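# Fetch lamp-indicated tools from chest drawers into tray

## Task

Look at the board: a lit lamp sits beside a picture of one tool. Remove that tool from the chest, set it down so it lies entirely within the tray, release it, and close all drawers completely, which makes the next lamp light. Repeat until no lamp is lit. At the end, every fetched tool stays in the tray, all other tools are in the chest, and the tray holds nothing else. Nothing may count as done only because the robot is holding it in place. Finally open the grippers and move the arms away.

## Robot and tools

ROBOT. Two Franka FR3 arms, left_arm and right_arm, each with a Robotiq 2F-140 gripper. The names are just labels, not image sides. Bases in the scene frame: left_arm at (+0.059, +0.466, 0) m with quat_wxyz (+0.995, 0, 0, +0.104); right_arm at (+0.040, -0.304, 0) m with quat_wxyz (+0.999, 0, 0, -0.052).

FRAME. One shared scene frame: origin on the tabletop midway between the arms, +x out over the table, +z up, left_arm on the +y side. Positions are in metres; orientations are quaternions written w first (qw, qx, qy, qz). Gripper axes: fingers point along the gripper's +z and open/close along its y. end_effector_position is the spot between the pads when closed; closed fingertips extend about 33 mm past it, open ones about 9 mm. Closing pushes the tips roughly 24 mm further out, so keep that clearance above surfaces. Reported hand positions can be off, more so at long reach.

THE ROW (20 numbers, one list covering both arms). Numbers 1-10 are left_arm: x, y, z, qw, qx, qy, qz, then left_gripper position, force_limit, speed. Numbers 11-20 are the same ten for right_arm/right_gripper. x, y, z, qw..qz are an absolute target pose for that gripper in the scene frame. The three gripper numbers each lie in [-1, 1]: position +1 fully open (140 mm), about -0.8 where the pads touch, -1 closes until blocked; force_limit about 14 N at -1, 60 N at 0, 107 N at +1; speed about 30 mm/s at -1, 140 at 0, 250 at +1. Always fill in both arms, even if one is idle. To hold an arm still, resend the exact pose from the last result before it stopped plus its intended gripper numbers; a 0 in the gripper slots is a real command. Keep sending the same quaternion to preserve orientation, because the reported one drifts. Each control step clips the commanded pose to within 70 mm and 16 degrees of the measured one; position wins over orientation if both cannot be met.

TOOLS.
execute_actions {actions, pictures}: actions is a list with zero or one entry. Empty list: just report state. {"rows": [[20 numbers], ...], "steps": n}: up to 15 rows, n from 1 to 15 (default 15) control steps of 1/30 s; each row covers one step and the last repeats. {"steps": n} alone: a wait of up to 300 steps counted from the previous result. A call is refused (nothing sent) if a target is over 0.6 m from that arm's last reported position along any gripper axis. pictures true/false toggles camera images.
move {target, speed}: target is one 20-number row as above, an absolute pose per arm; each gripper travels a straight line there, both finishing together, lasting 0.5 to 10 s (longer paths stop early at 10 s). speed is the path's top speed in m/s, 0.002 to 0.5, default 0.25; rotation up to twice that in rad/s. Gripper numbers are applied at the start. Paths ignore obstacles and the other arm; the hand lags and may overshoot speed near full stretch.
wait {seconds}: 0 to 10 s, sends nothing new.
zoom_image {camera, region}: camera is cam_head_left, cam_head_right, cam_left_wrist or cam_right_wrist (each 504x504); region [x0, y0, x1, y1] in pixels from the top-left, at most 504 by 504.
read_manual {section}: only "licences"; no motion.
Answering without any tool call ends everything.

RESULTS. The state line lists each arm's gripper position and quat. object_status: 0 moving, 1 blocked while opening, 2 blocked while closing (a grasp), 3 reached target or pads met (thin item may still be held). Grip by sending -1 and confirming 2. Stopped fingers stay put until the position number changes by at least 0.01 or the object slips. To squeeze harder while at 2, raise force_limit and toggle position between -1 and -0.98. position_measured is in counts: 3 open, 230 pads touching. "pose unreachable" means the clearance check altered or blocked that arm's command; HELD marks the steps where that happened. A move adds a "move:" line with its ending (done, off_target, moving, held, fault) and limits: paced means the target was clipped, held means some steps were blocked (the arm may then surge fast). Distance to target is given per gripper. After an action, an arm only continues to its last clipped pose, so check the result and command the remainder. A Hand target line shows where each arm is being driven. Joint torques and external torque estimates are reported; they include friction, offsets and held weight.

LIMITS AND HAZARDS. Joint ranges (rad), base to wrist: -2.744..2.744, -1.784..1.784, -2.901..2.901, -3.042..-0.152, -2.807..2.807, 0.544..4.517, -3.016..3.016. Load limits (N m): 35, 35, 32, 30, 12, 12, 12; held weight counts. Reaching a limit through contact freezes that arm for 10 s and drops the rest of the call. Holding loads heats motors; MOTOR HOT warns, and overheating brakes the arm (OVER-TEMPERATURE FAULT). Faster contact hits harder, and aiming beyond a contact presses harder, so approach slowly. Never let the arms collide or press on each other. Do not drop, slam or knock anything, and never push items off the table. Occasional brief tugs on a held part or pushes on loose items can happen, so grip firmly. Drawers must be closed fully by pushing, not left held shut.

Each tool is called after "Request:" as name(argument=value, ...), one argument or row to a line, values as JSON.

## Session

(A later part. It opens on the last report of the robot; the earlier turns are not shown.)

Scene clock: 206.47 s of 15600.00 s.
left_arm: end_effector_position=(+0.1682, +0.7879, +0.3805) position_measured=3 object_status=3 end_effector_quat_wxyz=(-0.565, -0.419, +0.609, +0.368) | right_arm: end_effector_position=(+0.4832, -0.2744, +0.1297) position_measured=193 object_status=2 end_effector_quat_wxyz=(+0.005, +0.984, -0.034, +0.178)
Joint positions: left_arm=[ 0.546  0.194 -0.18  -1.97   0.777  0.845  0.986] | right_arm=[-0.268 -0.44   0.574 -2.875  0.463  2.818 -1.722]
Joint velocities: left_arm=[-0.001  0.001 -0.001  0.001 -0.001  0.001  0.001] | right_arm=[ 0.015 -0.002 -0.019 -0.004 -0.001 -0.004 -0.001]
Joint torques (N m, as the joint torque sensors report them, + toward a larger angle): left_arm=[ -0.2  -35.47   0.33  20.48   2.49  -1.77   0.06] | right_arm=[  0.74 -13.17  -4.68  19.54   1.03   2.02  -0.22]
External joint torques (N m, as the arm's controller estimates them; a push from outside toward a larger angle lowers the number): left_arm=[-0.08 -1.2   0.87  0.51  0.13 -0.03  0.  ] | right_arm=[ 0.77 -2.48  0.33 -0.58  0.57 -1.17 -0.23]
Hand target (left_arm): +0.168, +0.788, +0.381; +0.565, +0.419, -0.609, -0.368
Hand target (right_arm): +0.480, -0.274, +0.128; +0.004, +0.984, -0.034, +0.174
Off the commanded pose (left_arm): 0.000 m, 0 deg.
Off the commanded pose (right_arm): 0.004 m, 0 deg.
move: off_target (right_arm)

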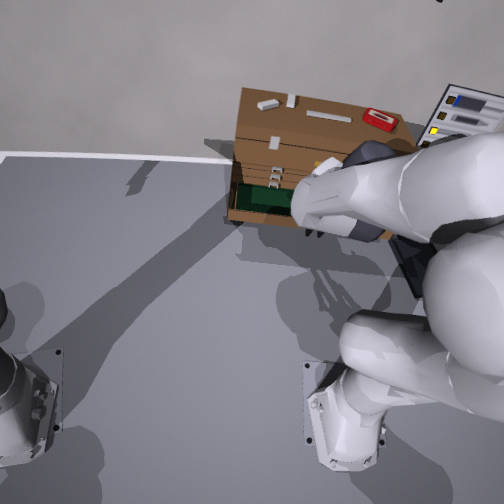

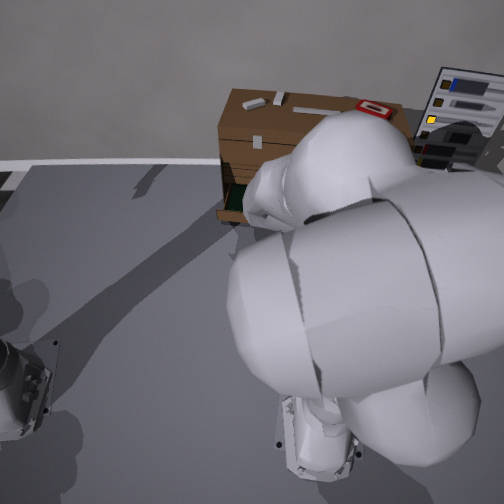

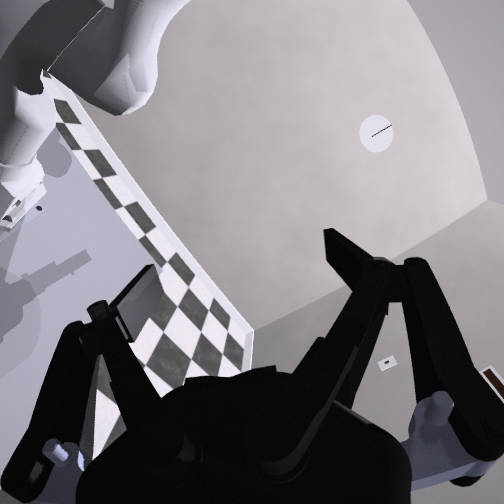

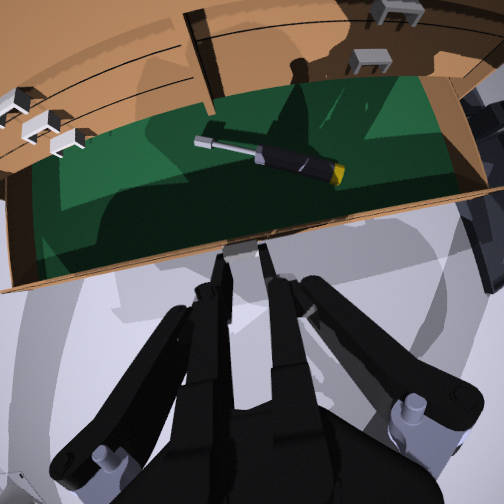

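Request:
execute_actions(
  actions=[
    {"rows":[[0.1682,0.7879,0.3805,-0.565,-0.419,0.609,0.368,1,0,0,0.482,-0.276,0.128,0.006,0.984,-0.034,0.174,-0.15,0,0]],"steps":8},
  ],
  pictures=false,
)

Request:
move(
  target=[0.1682,0.7879,0.3805,-0.565,-0.419,0.609,0.368,1,0,0,0.548,-0.282,0.128,0.009,0.965,-0.034,0.259,-0.15,0,0],
  speed=0.08,
)

Request:
move(
  target=[0.1682,0.7879,0.3805,-0.565,-0.419,0.609,0.368,1,0,0,0.582,-0.284,0.125,0.012,0.939,-0.033,0.342,-0.15,0,0],
  speed=0.08,
)

Request:
move(
  target=[0.1682,0.7879,0.3805,-0.565,-0.419,0.609,0.368,1,0,0,0.611,-0.286,0.122,0.012,0.939,-0.033,0.342,-0.15,0,0],
  speed=0.035,
)

Request:
move(
  target=[0.1682,0.7879,0.3805,-0.565,-0.419,0.609,0.368,1,0,0,0.592,-0.285,0.10,0.012,0.939,-0.033,0.342,-0.15,0,0],
  speed=0.06,
)

Request:
move(
  target=[0.1682,0.7879,0.3805,-0.565,-0.419,0.609,0.368,1,0,0,0.594,-0.285,0.08,0.012,0.939,-0.033,0.342,-0.15,0,0],
  speed=0.06,
)

Request:
move(
  target=[0.1682,0.7879,0.3805,-0.565,-0.419,0.609,0.368,1,0,0,0.610,-0.286,0.081,0.012,0.939,-0.033,0.342,-0.15,0,0],
  speed=0.03,
)

Request:
move(
  target=[0.1682,0.7879,0.3805,-0.565,-0.419,0.609,0.368,1,0,0,0.555,-0.30,0.11,0.012,0.939,-0.033,0.342,-0.15,0,0],
  speed=0.1,
)

Request:
move(
  target=[0.1682,0.7879,0.3805,-0.565,-0.419,0.609,0.368,1,0,0,0.56,-0.405,0.17,0.012,0.939,-0.033,0.342,-0.15,0,0],
  speed=0.12,
)

Scene clock: 233.50 s of 15600.00 s.
left_arm: end_effector_position=(+0.1682, +0.7879, +0.3805) position_measured=3 object_status=3 end_effector_quat_wxyz=(-0.565, -0.419, +0.609, +0.368) | right_arm: end_effector_position=(+0.4828, -0.2761, +0.1291) position_measured=148 object_status=0 end_effector_quat_wxyz=(+0.006, +0.984, -0.035, +0.177)
Joint positions: left_arm=[ 0.546  0.194 -0.18  -1.97   0.777  0.845  0.986] | right_arm=[-0.271 -0.439  0.573 -2.875  0.462  2.817 -1.722]
Joint velocities: left_arm=[ 0.001 -0.001  0.001 -0.001 -0.     0.     0.001] | right_arm=[-0.005 -0.    -0.     0.     0.     0.     0.001]
Joint torques (N m, as the joint torque sensors report them, + toward a larger angle): left_arm=[  0.04 -35.17   0.52  20.82   2.49  -1.8    0.04] | right_arm=[-1.43 -9.96 -3.44 21.15 -0.52  2.49 -0.13]
External joint torques (N m, as the arm's controller estimates them; a push from outside toward a larger angle lowers the number): left_arm=[-0.06 -0.8   0.86  0.83  0.12 -0.05 -0.02] | right_arm=[-1.51  0.89  1.51  0.93 -0.98 -0.71 -0.14]
Hand target (left_arm): +0.168, +0.788, +0.381; +0.565, +0.419, -0.609, -0.368
Hand target (right_arm): +0.482, -0.276, +0.128; +0.006, +0.984, -0.034, +0.174
Off the commanded pose (left_arm): 0.000 m, 0 deg.
Off the commanded pose (right_arm): 0.001 m, 0 deg.
Steps of this call (steps 1 to 90: nothing new was sent; then 23.77 s passed at rest; steps 91 to 98: all 8 steps of this action). Readings (end_effector_position | what the end effector reports):
91: left_arm (+0.1682, +0.7879, +0.3805) | right_arm (+0.4830, -0.2745, +0.1297) | left_arm position_measured=3 object_status=3 | right_arm position_measured=193 object_status=0
92: left_arm (+0.1682, +0.7879, +0.3805) | right_arm (+0.4829, -0.2747, +0.1294) | left_arm position_measured=3 object_status=3 | right_arm position_measured=191 object_status=0
94: left_arm (+0.1682, +0.7879, +0.3805) | right_arm (+0.4828, -0.2755, +0.1292) | left_arm position_measured=3 object_status=3 | right_arm position_measured=171 object_status=0
98: the state above

Scene clock: 235.20 s of 15600.00 s.
left_arm: end_effector_position=(+0.1682, +0.7879, +0.3805) position_measured=3 object_status=3 end_effector_quat_wxyz=(-0.565, -0.419, +0.609, +0.368) | right_arm: end_effector_position=(+0.5405, -0.2811, +0.1195) position_measured=148 object_status=3 end_effector_quat_wxyz=(+0.007, +0.969, -0.036, +0.246)
Joint positions: left_arm=[ 0.546  0.194 -0.18  -1.97   0.777  0.845  0.986] | right_arm=[-0.35  -0.221  0.641 -2.832  0.433  3.135 -1.722]
Joint velocities: left_arm=[-0.001 -0.001  0.001  0.    -0.     0.001  0.001] | right_arm=[-0.017  0.011  0.02   0.    -0.003  0.022  0.   ]
Joint torques (N m, as the joint torque sensors report them, + toward a larger angle): left_arm=[ -0.52 -34.63   0.74  20.83   2.46  -1.78   0.02] | right_arm=[ -1.15 -17.01  -1.9   21.93  -0.92   5.68  -0.21]
External joint torques (N m, as the arm's controller estimates them; a push from outside toward a larger angle lowers the number): left_arm=[-0.45 -0.21  1.22  0.79  0.09 -0.04 -0.04] | right_arm=[-1.16 -2.01  1.1   3.51 -1.15  2.31 -0.23]
Hand target (left_arm): +0.168, +0.788, +0.381; +0.565, +0.419, -0.609, -0.368
Hand target (right_arm): +0.548, -0.282, +0.127; +0.010, +0.965, -0.034, +0.259
Off the commanded pose (left_arm): 0.000 m, 0 deg.
Off the commanded pose (right_arm): 0.011 m, 2 deg.
move: off_target (right_arm)

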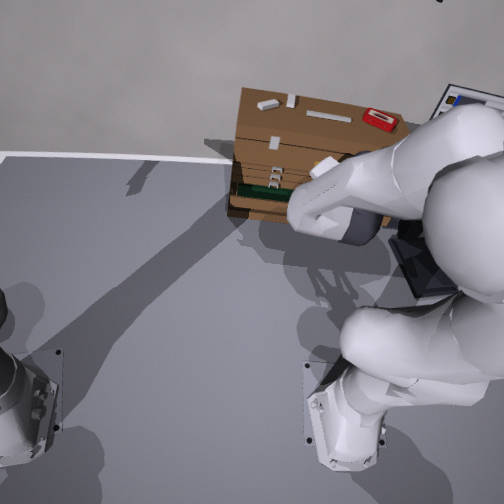

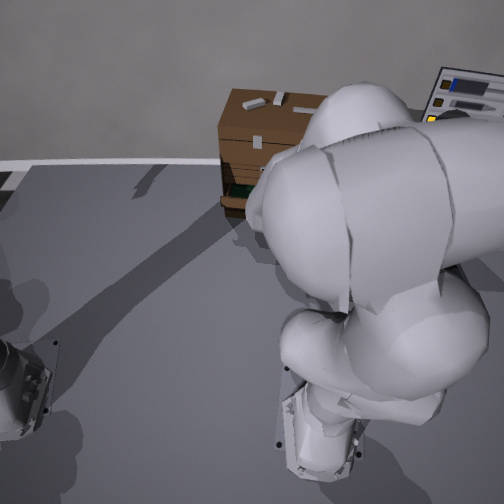

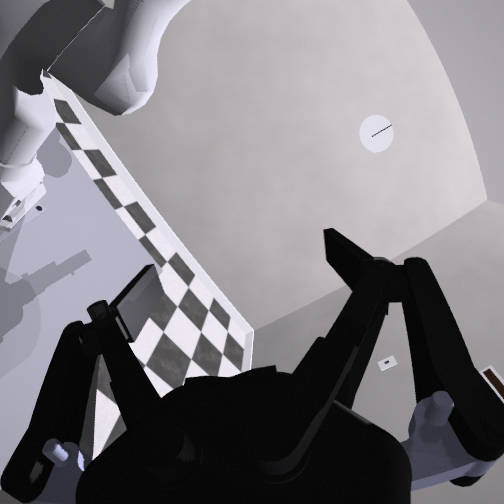

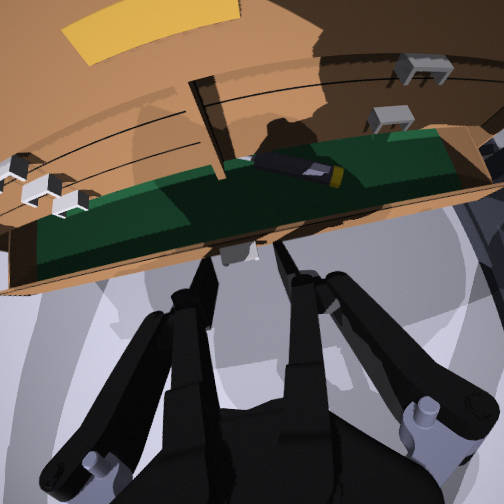

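Scene clock: 237.03 s of 15600.00 s.
left_arm: end_effector_position=(+0.1682, +0.7879, +0.3805) position_measured=3 object_status=3 end_effector_quat_wxyz=(-0.565, -0.419, +0.609, +0.368) | right_arm: end_effector_position=(+0.5753, -0.2830, +0.1152) position_measured=148 object_status=3 end_effector_quat_wxyz=(+0.008, +0.943, -0.039, +0.330)
Joint positions: left_arm=[ 0.546  0.194 -0.18  -1.97   0.777  0.845  0.986] | right_arm=[-0.379 -0.016  0.687 -2.837  0.448  3.512 -1.756]
Joint velocities: left_arm=[-0.001  0.     0.    -0.     0.002  0.001 -0.001] | right_arm=[-0.002  0.004  0.007  0.004  0.022  0.013 -0.028]
Joint torques (N m, as the joint torque sensors report them, + toward a larger angle): left_arm=[ -0.28 -34.52   0.45  20.62   2.49  -1.8    0.03] | right_arm=[ -0.49 -19.09   1.65  19.9    0.22   5.69  -0.89]
External joint torques (N m, as the arm's controller estimates them; a push from outside toward a larger angle lowers the number): left_arm=[-0.21 -0.22  0.93  0.64  0.12 -0.07 -0.03] | right_arm=[-0.47 -1.    1.92  4.15  0.37  2.23 -0.91]
Hand target (left_arm): +0.168, +0.788, +0.381; +0.565, +0.419, -0.609, -0.368
Hand target (right_arm): +0.583, -0.284, +0.124; +0.012, +0.939, -0.033, +0.342
Off the commanded pose (left_arm): 0.000 m, 0 deg.
Off the commanded pose (right_arm): 0.012 m, 2 deg.
move: off_target (right_arm)

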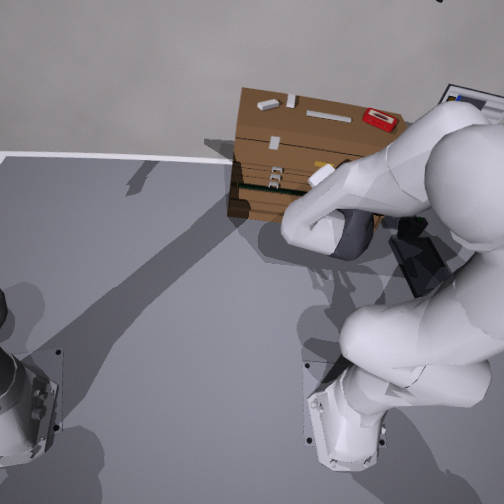

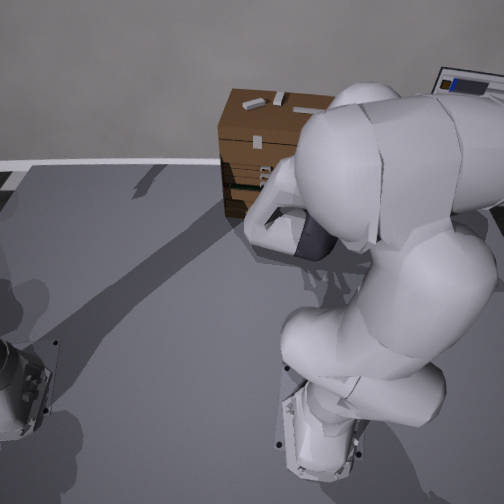

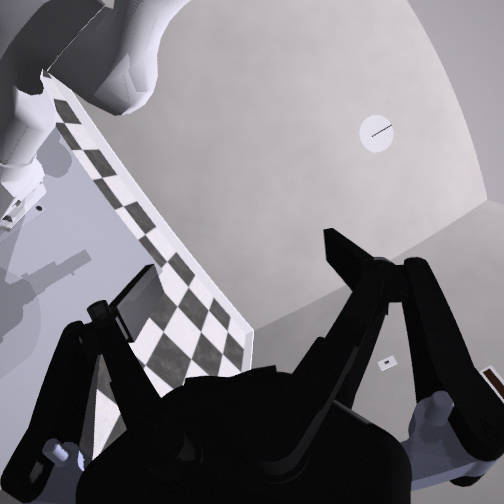

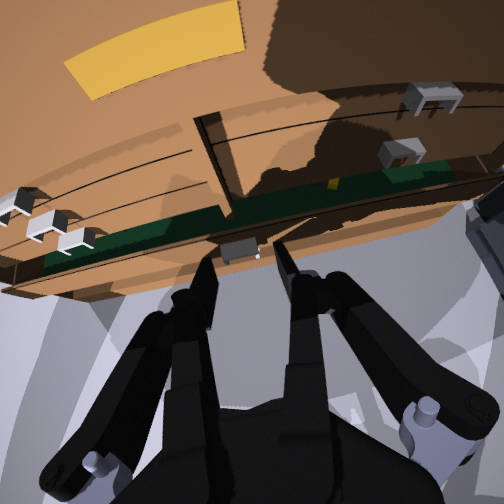

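Scene clock: 238.30 s of 15600.00 s.
left_arm: end_effector_position=(+0.1682, +0.7879, +0.3805) position_measured=3 object_status=3 end_effector_quat_wxyz=(-0.565, -0.419, +0.609, +0.368) | right_arm: end_effector_position=(+0.6035, -0.2856, +0.1151) position_measured=148 object_status=3 end_effector_quat_wxyz=(+0.003, +0.941, -0.045, +0.334)
Joint positions: left_arm=[ 0.546  0.194 -0.18  -1.97   0.777  0.845  0.986] | right_arm=[-0.344  0.069  0.652 -2.742  0.554  3.519 -1.877]
Joint velocities: left_arm=[-0.    -0.002  0.002  0.    -0.001  0.    -0.001] | right_arm=[ 0.064  0.009 -0.037  0.014  0.081  0.003 -0.084]
Joint torques (N m, as the joint torque sensors report them, + toward a larger angle): left_arm=[  0.16 -34.89   0.14  21.03   2.51  -1.78   0.06] | right_arm=[  0.36 -19.46   0.88  23.4   -0.95   4.91  -0.76]
External joint torques (N m, as the arm's controller estimates them; a push from outside toward a larger angle lowers the number): left_arm=[ 0.11 -0.52  0.52  1.02  0.14 -0.04  0.  ] | right_arm=[ 0.35  1.99 -0.14  7.28 -0.42  1.5  -0.76]
Hand target (left_arm): +0.168, +0.788, +0.381; +0.565, +0.419, -0.609, -0.368
Hand target (right_arm): +0.611, -0.286, +0.122; +0.009, +0.939, -0.032, +0.343
Off the commanded pose (left_arm): 0.000 m, 0 deg.
Off the commanded pose (right_arm): 0.010 m, 2 deg.
move: off_target (right_arm)

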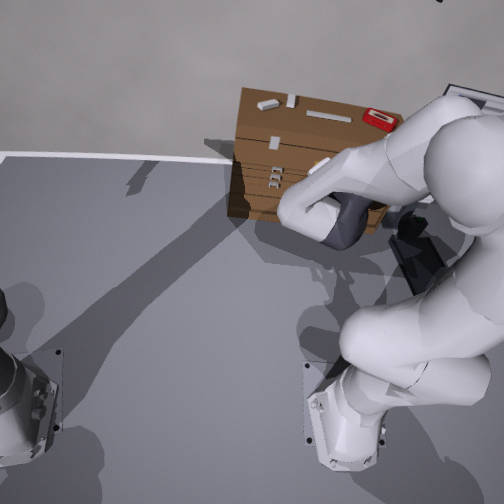

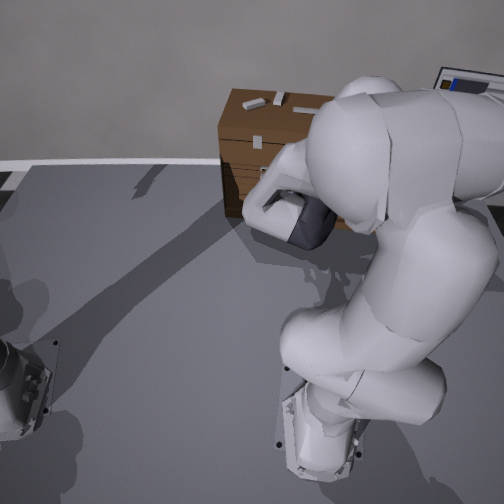

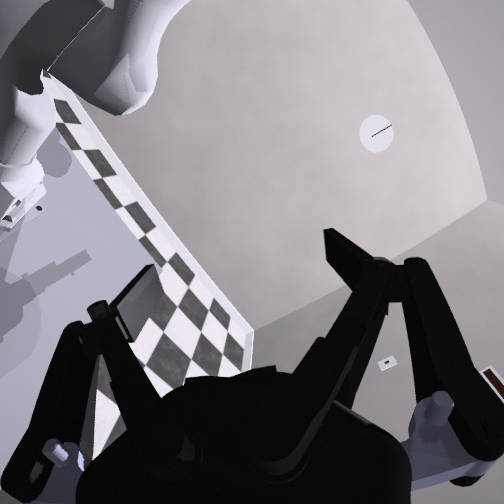

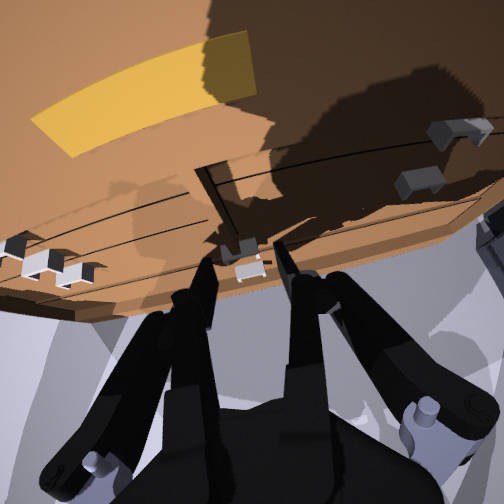

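Scene clock: 239.30 s of 15600.00 s.
left_arm: end_effector_position=(+0.1682, +0.7879, +0.3805) position_measured=3 object_status=3 end_effector_quat_wxyz=(-0.565, -0.419, +0.609, +0.368) | right_arm: end_effector_position=(+0.5919, -0.2862, +0.0995) position_measured=148 object_status=3 end_effector_quat_wxyz=(+0.011, +0.940, -0.038, +0.340)
Joint positions: left_arm=[ 0.546  0.194 -0.18  -1.97   0.777  0.845  0.986] | right_arm=[-0.338  0.123  0.656 -2.779  0.535  3.62  -1.877]
Joint velocities: left_arm=[ 0.    -0.001  0.    -0.    -0.001 -0.001 -0.   ] | right_arm=[ 0.001  0.001  0.001  0.    -0.001  0.01  -0.001]
Joint torques (N m, as the joint torque sensors report them, + toward a larger angle): left_arm=[ -0.16 -35.21   0.36  20.64   2.47  -1.82   0.05] | right_arm=[  0.64 -20.36   3.08  14.05  -1.42   3.94  -0.32]
External joint torques (N m, as the arm's controller estimates them; a push from outside toward a larger angle lowers the number): left_arm=[-0.26 -0.9   0.69  0.66  0.11 -0.08 -0.01] | right_arm=[ 0.57  1.37  1.29 -0.6  -0.91  0.53 -0.34]
Hand target (left_arm): +0.168, +0.788, +0.381; +0.565, +0.419, -0.609, -0.368
Hand target (right_arm): +0.592, -0.285, +0.100; +0.012, +0.939, -0.033, +0.342
Off the commanded pose (left_arm): 0.000 m, 0 deg.
Off the commanded pose (right_arm): 0.001 m, 1 deg.
move: done

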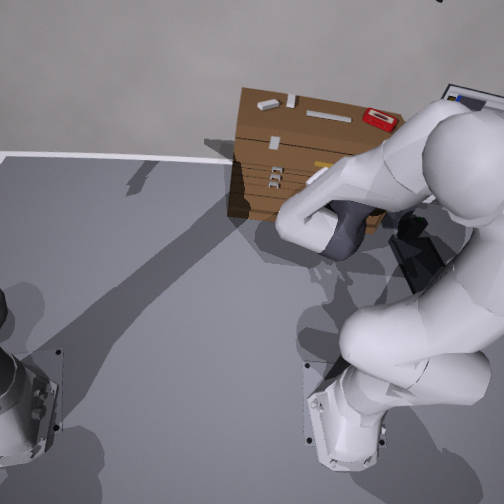

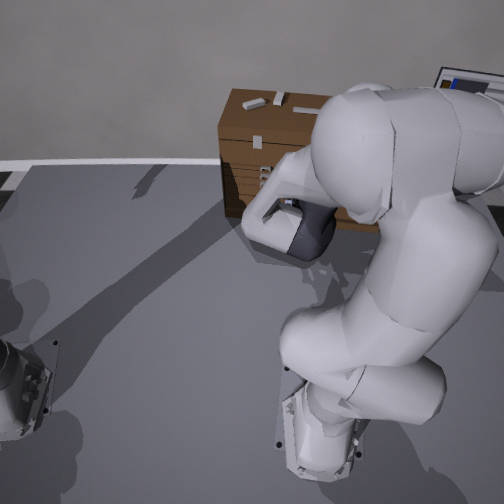

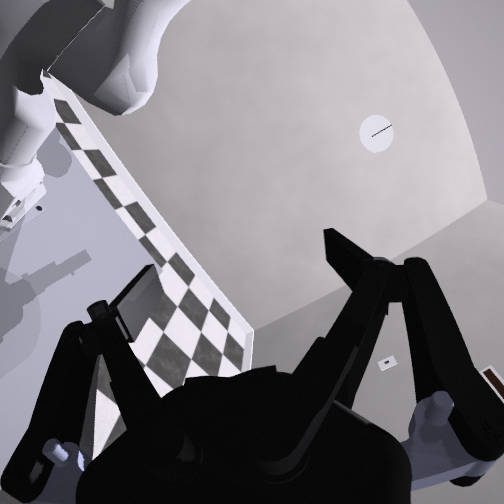

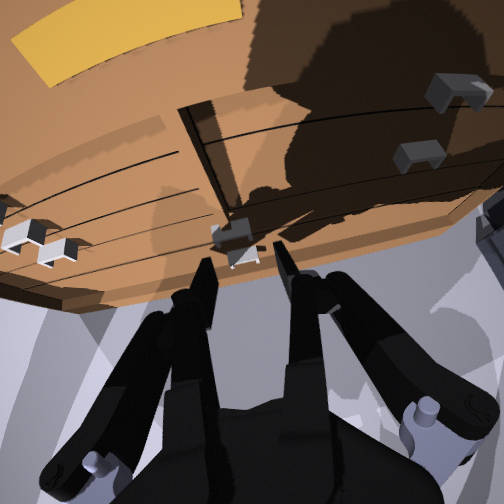

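Scene clock: 240.23 s of 15600.00 s.
left_arm: end_effector_position=(+0.1682, +0.7879, +0.3805) position_measured=3 object_status=3 end_effector_quat_wxyz=(-0.565, -0.419, +0.609, +0.368) | right_arm: end_effector_position=(+0.5925, -0.2853, +0.0786) position_measured=148 object_status=3 end_effector_quat_wxyz=(+0.010, +0.940, -0.039, +0.339)
Joint positions: left_arm=[ 0.546  0.194 -0.18  -1.97   0.777  0.845  0.986] | right_arm=[-0.317  0.218  0.632 -2.762  0.53   3.695 -1.895]
Joint velocities: left_arm=[ 0.    -0.001 -0.002 -0.002 -0.001 -0.     0.002] | right_arm=[ 0.004 -0.    -0.004 -0.    -0.001  0.012 -0.007]
Joint torques (N m, as the joint torque sensors report them, + toward a larger angle): left_arm=[  0.02 -35.19   0.36  20.81   2.47  -1.78   0.06] | right_arm=[  0.19 -21.96   2.02  14.18  -1.6    3.84  -0.48]
External joint torques (N m, as the arm's controller estimates them; a push from outside toward a larger angle lowers the number): left_arm=[ 0.12 -0.87  0.88  0.82  0.11 -0.04  0.  ] | right_arm=[ 0.19  1.72 -0.96  0.79 -0.97  0.44 -0.5 ]
Hand target (left_arm): +0.168, +0.788, +0.381; +0.565, +0.419, -0.609, -0.368
Hand target (right_arm): +0.594, -0.285, +0.080; +0.012, +0.939, -0.033, +0.342
Off the commanded pose (left_arm): 0.000 m, 0 deg.
Off the commanded pose (right_arm): 0.002 m, 1 deg.
move: done

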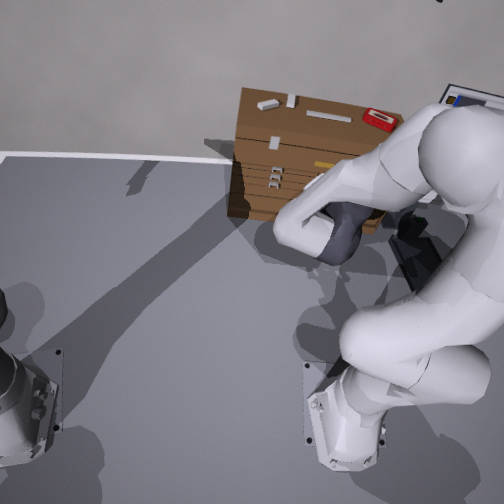

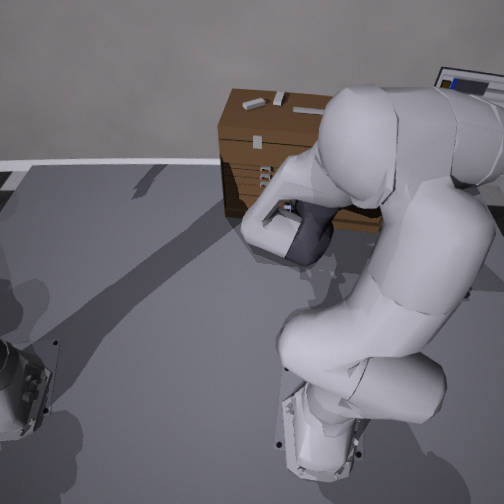

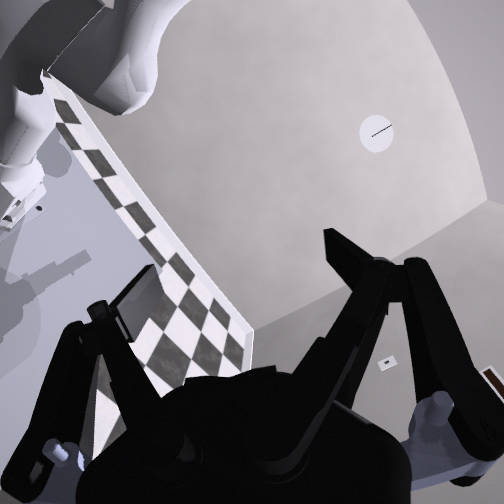

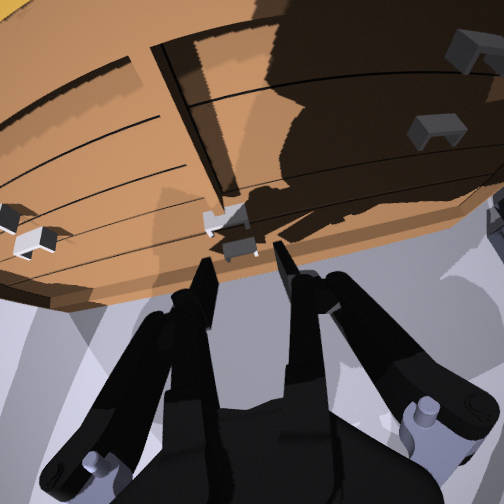

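Scene clock: 241.07 s of 15600.00 s.
left_arm: end_effector_position=(+0.1682, +0.7879, +0.3805) position_measured=3 object_status=3 end_effector_quat_wxyz=(-0.565, -0.419, +0.609, +0.368) | right_arm: end_effector_position=(+0.6046, -0.2863, +0.0809) position_measured=148 object_status=3 end_effector_quat_wxyz=(+0.011, +0.939, -0.039, +0.343)
Joint positions: left_arm=[ 0.546  0.194 -0.18  -1.97   0.777  0.845  0.986] | right_arm=[-0.284  0.233  0.598 -2.726  0.549  3.688 -1.919]
Joint velocities: left_arm=[ 0.001 -0.001  0.001  0.     0.     0.     0.   ] | right_arm=[ 0.027  0.001 -0.022  0.004  0.009 -0.001 -0.021]
Joint torques (N m, as the joint torque sensors report them, + toward a larger angle): left_arm=[ -0.23 -35.33   0.6   20.83   2.56  -1.83   0.03] | right_arm=[ -1.03 -20.13  -0.07  22.81  -1.41   1.85  -0.79]
External joint torques (N m, as the arm's controller estimates them; a push from outside toward a larger angle lowers the number): left_arm=[-0.35 -0.94  0.92  0.81  0.18 -0.09 -0.03] | right_arm=[-1.05  4.74 -3.19  9.08 -0.71 -1.53 -0.8 ]
Hand target (left_arm): +0.168, +0.788, +0.381; +0.565, +0.419, -0.609, -0.368
Hand target (right_arm): +0.610, -0.286, +0.081; +0.012, +0.939, -0.033, +0.342
Off the commanded pose (left_arm): 0.000 m, 0 deg.
Off the commanded pose (right_arm): 0.005 m, 1 deg.
move: off_target (right_arm)

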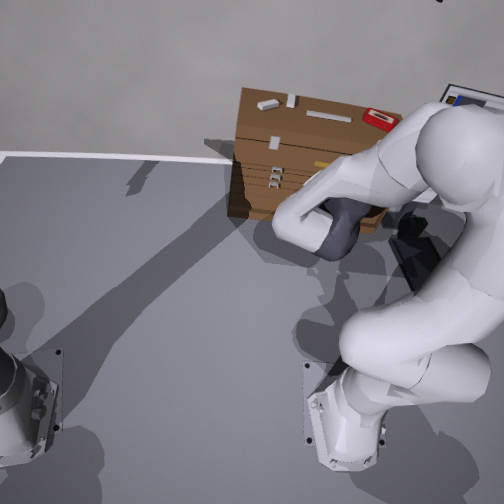

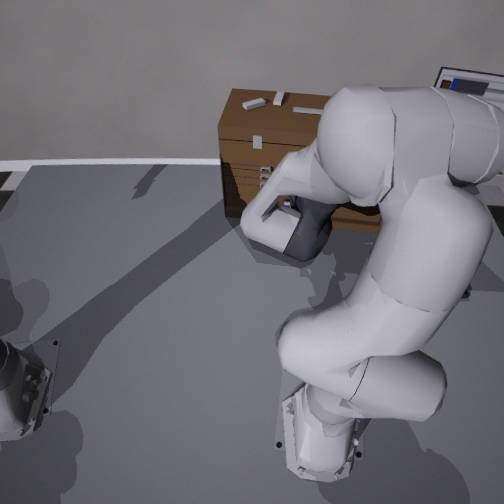

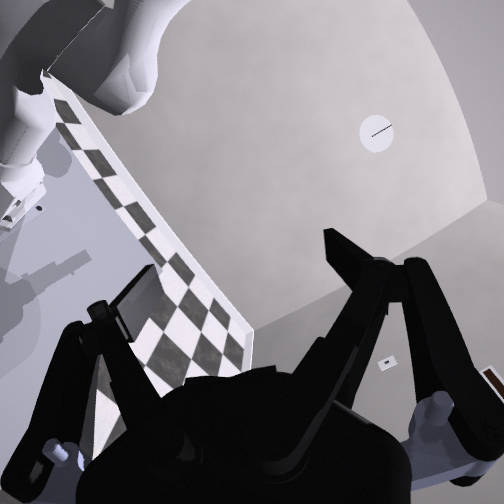

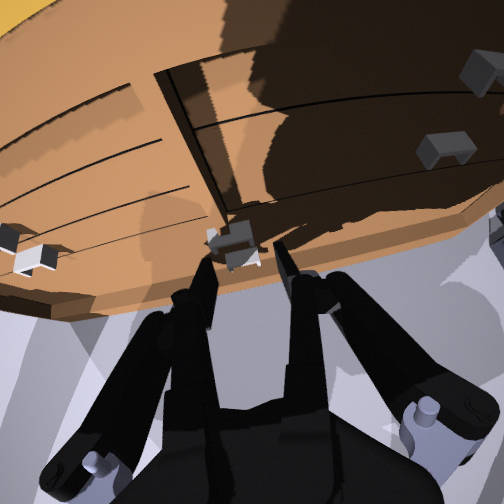

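Scene clock: 242.57 s of 15600.00 s.
left_arm: end_effector_position=(+0.1682, +0.7879, +0.3805) position_measured=3 object_status=3 end_effector_quat_wxyz=(-0.565, -0.419, +0.609, +0.368) | right_arm: end_effector_position=(+0.5549, -0.3006, +0.1107) position_measured=148 object_status=3 end_effector_quat_wxyz=(+0.019, +0.939, -0.025, +0.343)
Joint positions: left_arm=[ 0.546  0.194 -0.18  -1.97   0.777  0.845  0.986] | right_arm=[-0.365 -0.031  0.604 -2.927  0.282  3.605 -1.676]
Joint velocities: left_arm=[ 0.     0.001  0.    -0.001 -0.001  0.001 -0.001] | right_arm=[ 0.002 -0.003 -0.021 -0.003 -0.056 -0.002  0.071]
Joint torques (N m, as the joint torque sensors report them, + toward a larger angle): left_arm=[ -0.07 -35.11   0.28  20.62   2.47  -1.82   0.1 ] | right_arm=[  0.2  -18.52  -0.51  14.07  -0.99   2.69   0.14]
External joint torques (N m, as the arm's controller estimates them; a push from outside toward a larger angle lowers the number): left_arm=[ 0.04 -0.92  0.8   0.72  0.12 -0.08  0.04] | right_arm=[ 0.14 -1.14 -0.26 -0.31 -1.02 -0.8   0.12]
Hand target (left_arm): +0.168, +0.788, +0.381; +0.565, +0.419, -0.609, -0.368
Hand target (right_arm): +0.554, -0.300, +0.110; +0.014, +0.939, -0.034, +0.341
Off the commanded pose (left_arm): 0.000 m, 0 deg.
Off the commanded pose (right_arm): 0.001 m, 1 deg.
move: done

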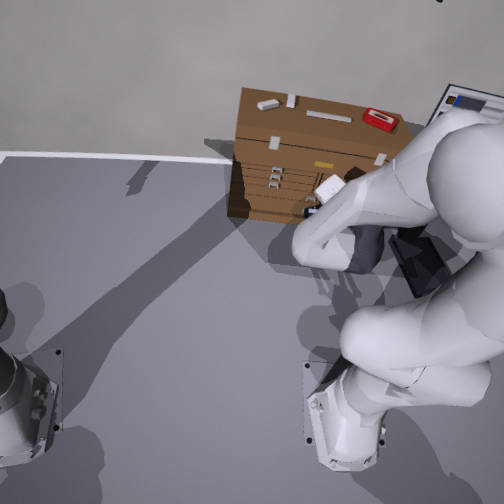

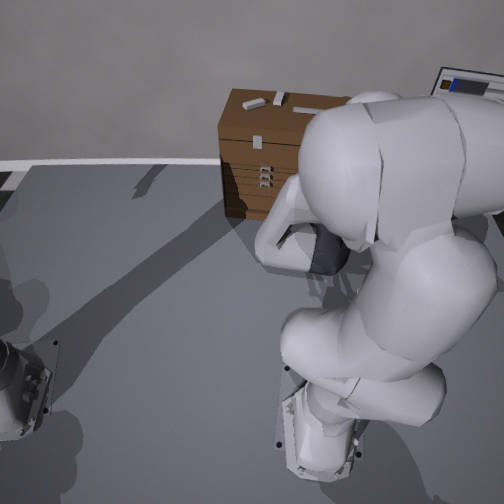

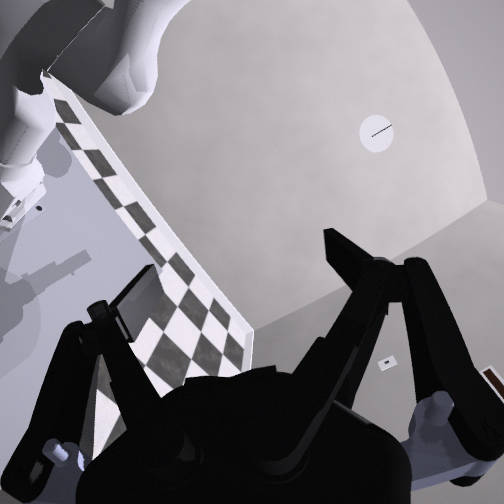

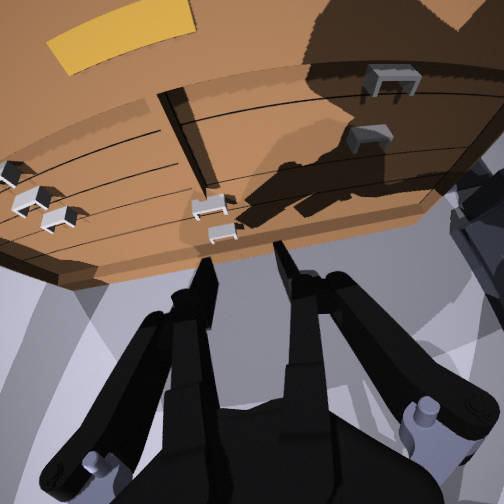

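Scene clock: 244.37 s of 15600.00 s.
left_arm: end_effector_position=(+0.1682, +0.7879, +0.3805) position_measured=3 object_status=3 end_effector_quat_wxyz=(-0.565, -0.419, +0.609, +0.368) | right_arm: end_effector_position=(+0.5577, -0.4069, +0.1698) position_measured=148 object_status=3 end_effector_quat_wxyz=(+0.016, +0.938, -0.032, +0.344)
Joint positions: left_arm=[ 0.546  0.194 -0.18  -1.97   0.777  0.845  0.986] | right_arm=[ 0.195 -0.241 -0.469 -2.877 -0.478  3.357 -1.403]
Joint velocities: left_arm=[-0.    -0.    -0.002 -0.001 -0.     0.001  0.001] | right_arm=[ 0.095 -0.011 -0.101  0.002 -0.    -0.028  0.001]
Joint torques (N m, as the joint torque sensors report them, + toward a larger angle): left_arm=[ -0.04 -35.05   0.65  20.85   2.48  -1.85   0.07] | right_arm=[  1.48 -17.25   2.17  19.17  -0.16   2.84   0.15]
External joint torques (N m, as the arm's controller estimates them; a push from outside toward a larger angle lowers the number): left_arm=[-0.05 -0.82  1.07  0.92  0.12 -0.11  0.01] | right_arm=[ 1.47 -1.04  0.25  1.53 -0.9  -0.63  0.13]
Hand target (left_arm): +0.168, +0.788, +0.381; +0.565, +0.419, -0.609, -0.368
Hand target (right_arm): +0.557, -0.407, +0.169; +0.015, +0.939, -0.034, +0.341
Off the commanded pose (left_arm): 0.000 m, 0 deg.
Off the commanded pose (right_arm): 0.003 m, 1 deg.
move: done

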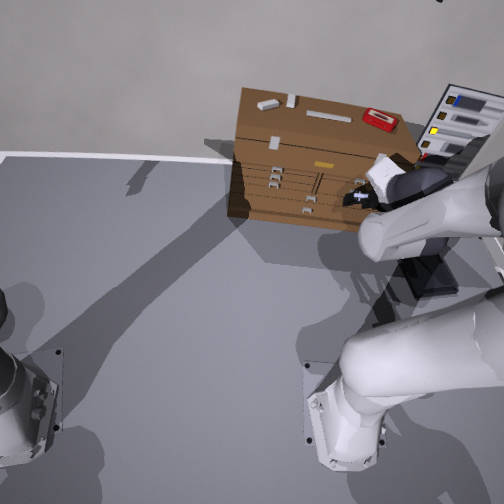

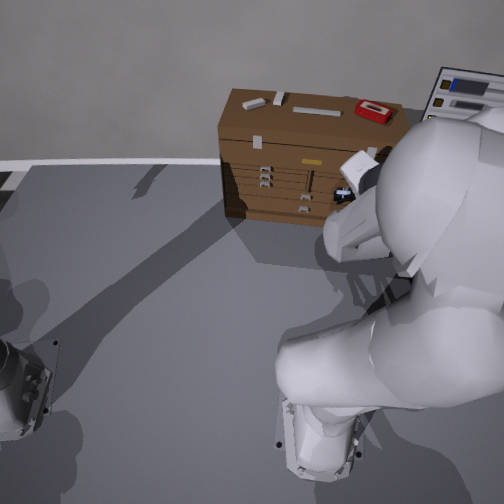

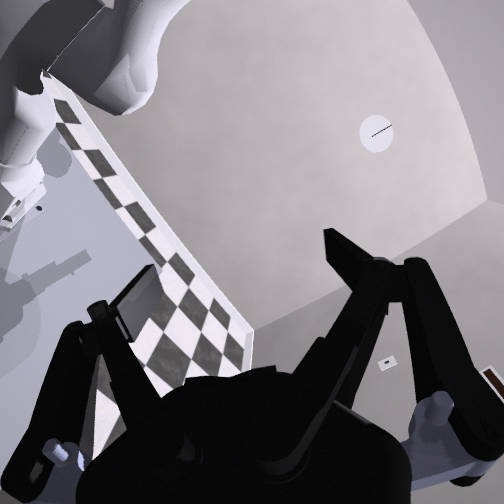

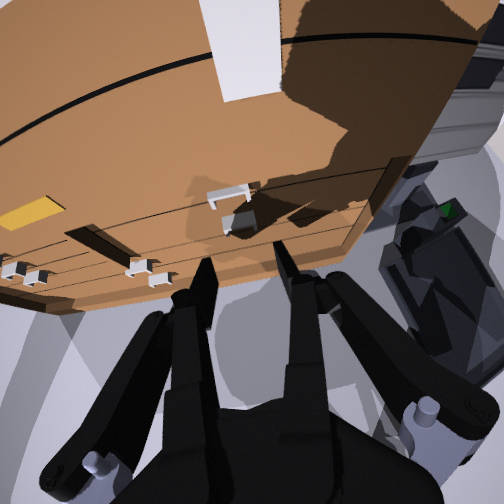

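Request:
move(
  target=[0.1682,0.7879,0.3805,-0.565,-0.419,0.609,0.368,1,0,0,0.589,-0.408,0.168,0.012,0.939,-0.033,0.342,-0.15,0,0],
  speed=0.05,
)

Request:
execute_actions(
  actions=[
    {"rows":[[0.1682,0.7879,0.3805,-0.565,-0.419,0.609,0.368,1,0,0,0.589,-0.408,0.168,0.012,0.939,-0.033,0.342,-1,0,-0.3]],"steps":13},
  ],
  pictures=false,
)

Request:
move(
  target=[0.1682,0.7879,0.3805,-0.565,-0.419,0.609,0.368,1,0,0,0.54,-0.404,0.168,0.012,0.939,-0.033,0.342,-1,0,-0.3],
  speed=0.04,
)

Scene clock: 254.27 s of 15600.00 s.
left_arm: end_effector_position=(+0.1682, +0.7879, +0.3805) position_measured=3 object_status=3 end_effector_quat_wxyz=(-0.565, -0.419, +0.609, +0.368) | right_arm: end_effector_position=(+0.5873, -0.4094, +0.1681) position_measured=148 object_status=3 end_effector_quat_wxyz=(+0.014, +0.939, -0.033, +0.343)
Joint positions: left_arm=[ 0.546  0.194 -0.18  -1.97   0.777  0.845  0.986] | right_arm=[ 0.415 -0.163 -0.666 -2.784 -0.483  3.353 -1.378]
Joint velocities: left_arm=[-0.001  0.    -0.001 -0.001 -0.     0.    -0.001] | right_arm=[ 0.124 -0.012 -0.136  0.003 -0.008  0.001  0.011]
Joint torques (N m, as the joint torque sensors report them, + toward a larger angle): left_arm=[ -0.2  -35.32   0.6   20.83   2.52  -1.83   0.02] | right_arm=[  1.79 -14.8    2.5   21.58  -0.06   2.71   0.09]
External joint torques (N m, as the arm's controller estimates them; a push from outside toward a larger angle lowers the number): left_arm=[-0.09 -1.1   1.12  0.88  0.16 -0.1  -0.04] | right_arm=[ 1.75  2.18  0.34  3.75 -0.84 -0.76  0.08]
Hand target (left_arm): +0.168, +0.788, +0.381; +0.565, +0.419, -0.609, -0.368
Hand target (right_arm): +0.589, -0.409, +0.168; +0.014, +0.939, -0.033, +0.342
Off the commanded pose (left_arm): 0.000 m, 0 deg.
Off the commanded pose (right_arm): 0.002 m, 0 deg.
After step 90, 5.90 s passed at rest.
move: done

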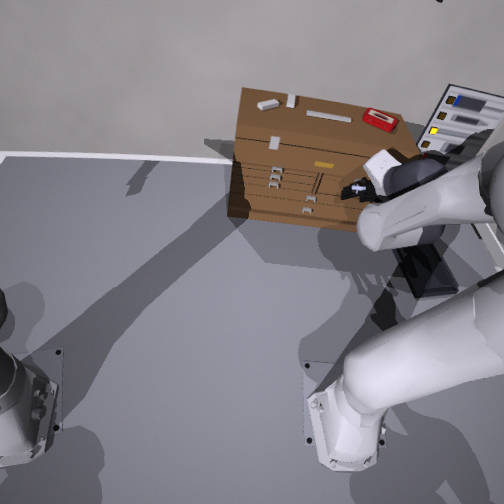

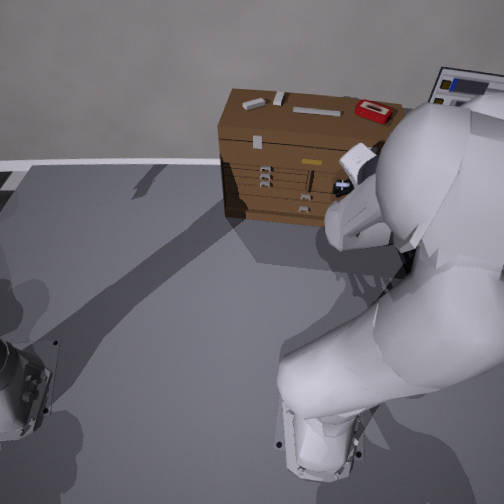

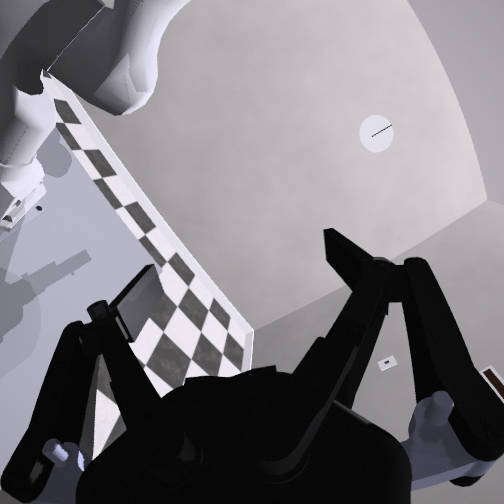

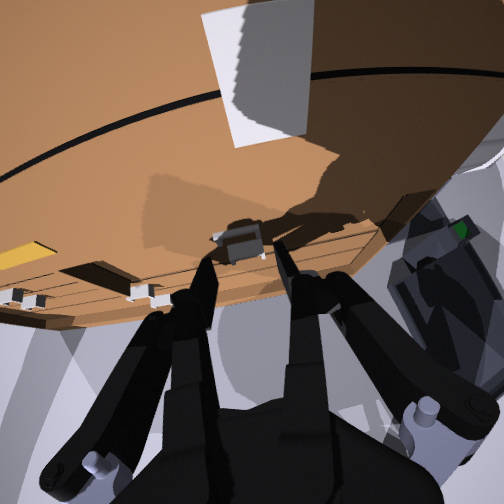

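Scene clock: 254.70 s of 15600.00 s.
left_arm: end_effector_position=(+0.1682, +0.7879, +0.3805) position_measured=3 object_status=3 end_effector_quat_wxyz=(-0.565, -0.419, +0.609, +0.368) | right_arm: end_effector_position=(+0.5868, -0.4133, +0.1687) position_measured=193 object_status=0 end_effector_quat_wxyz=(+0.012, +0.938, -0.039, +0.343)
Joint positions: left_arm=[ 0.546  0.194 -0.18  -1.97   0.777  0.845  0.986] | right_arm=[ 0.436 -0.167 -0.696 -2.783 -0.484  3.35  -1.374]
Joint velocities: left_arm=[-0.001  0.002 -0.001 -0.    -0.    -0.    -0.001] | right_arm=[ 0.013 -0.001 -0.015  0.001 -0.    -0.     0.002]
Joint torques (N m, as the joint torque sensors report them, + toward a larger angle): left_arm=[ -0.27 -35.18   0.76  20.74   2.59  -1.79   0.06] | right_arm=[  4.49 -13.63   5.17  20.88   0.11   2.91  -0.07]
External joint torques (N m, as the arm's controller estimates them; a push from outside toward a larger angle lowers the number): left_arm=[-0.24 -0.91  1.21  0.77  0.23 -0.06  0.  ] | right_arm=[ 4.47  2.94  2.93  2.99 -0.66 -0.57 -0.09]
Hand target (left_arm): +0.168, +0.788, +0.381; +0.565, +0.419, -0.609, -0.368
Hand target (right_arm): +0.589, -0.408, +0.168; +0.012, +0.939, -0.033, +0.342
Off the commanded pose (left_arm): 0.000 m, 0 deg.
Off the commanded pose (right_arm): 0.006 m, 1 deg.
Steps of this call (steps 1 to 13: all 13 steps of this action). Readings (end_effector_position | what the end effector reports):
1: left_arm (+0.1682, +0.7879, +0.3805) | right_arm (+0.5873, -0.4105, +0.1683) | left_arm position_measured=3 object_status=3 | right_arm position_measured=148 object_status=0
2: left_arm (+0.1682, +0.7879, +0.3805) | right_arm (+0.5871, -0.4125, +0.1686) | left_arm position_measured=3 object_status=3 | right_arm position_measured=153 object_status=0
4: left_arm (+0.1682, +0.7879, +0.3805) | right_arm (+0.5867, -0.4158, +0.1690) | left_arm position_measured=3 object_status=3 | right_arm position_measured=165 object_status=0
8: left_arm (+0.1682, +0.7879, +0.3805) | right_arm (+0.5868, -0.4134, +0.1687) | left_arm position_measured=3 object_status=3 | right_arm position_measured=188 object_status=0
13: the state above

Scene clock: 256.43 s of 15600.00 s.
left_arm: end_effector_position=(+0.1682, +0.7879, +0.3805) position_measured=3 object_status=3 end_effector_quat_wxyz=(-0.565, -0.419, +0.609, +0.368) | right_arm: end_effector_position=(+0.5413, -0.4073, +0.1690) position_measured=193 object_status=2 end_effector_quat_wxyz=(+0.010, +0.938, -0.043, +0.343)
Joint positions: left_arm=[ 0.546  0.194 -0.18  -1.97   0.777  0.845  0.986] | right_arm=[ 0.171 -0.29  -0.469 -2.923 -0.484  3.35  -1.402]
Joint velocities: left_arm=[ 0.001  0.001 -0.001  0.     0.    -0.     0.   ] | right_arm=[-0.024 -0.002  0.026 -0.005  0.001  0.    -0.002]
Joint torques (N m, as the joint torque sensors report them, + toward a larger angle): left_arm=[ -0.3  -35.23   0.15  21.03   2.51  -1.81   0.03] | right_arm=[  0.51 -15.99   5.3   15.63  -0.9    3.6   -0.59]
External joint torques (N m, as the arm's controller estimates them; a push from outside toward a larger angle lowers the number): left_arm=[-0.34 -1.22  0.54  1.19  0.16 -0.08 -0.03] | right_arm=[ 0.51 -1.3   3.25 -1.98 -1.6   0.12 -0.6 ]
Hand target (left_arm): +0.168, +0.788, +0.381; +0.565, +0.419, -0.609, -0.368
Hand target (right_arm): +0.540, -0.403, +0.168; +0.011, +0.939, -0.033, +0.342
Off the commanded pose (left_arm): 0.000 m, 0 deg.
Off the commanded pose (right_arm): 0.004 m, 1 deg.
move: off_target (right_arm)

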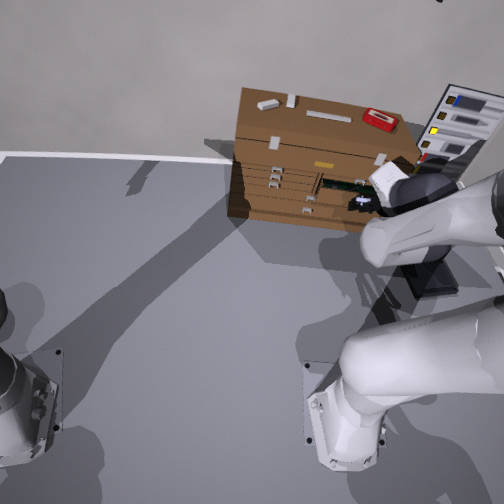

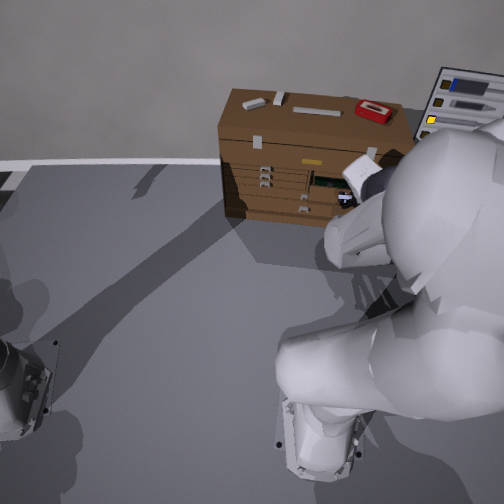

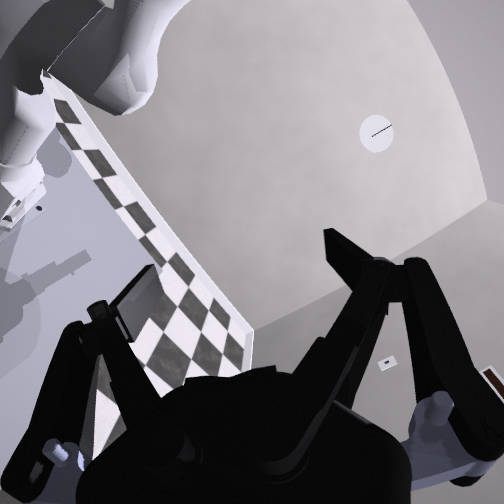

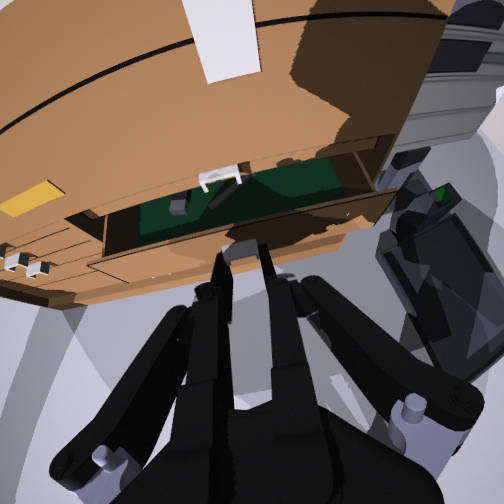

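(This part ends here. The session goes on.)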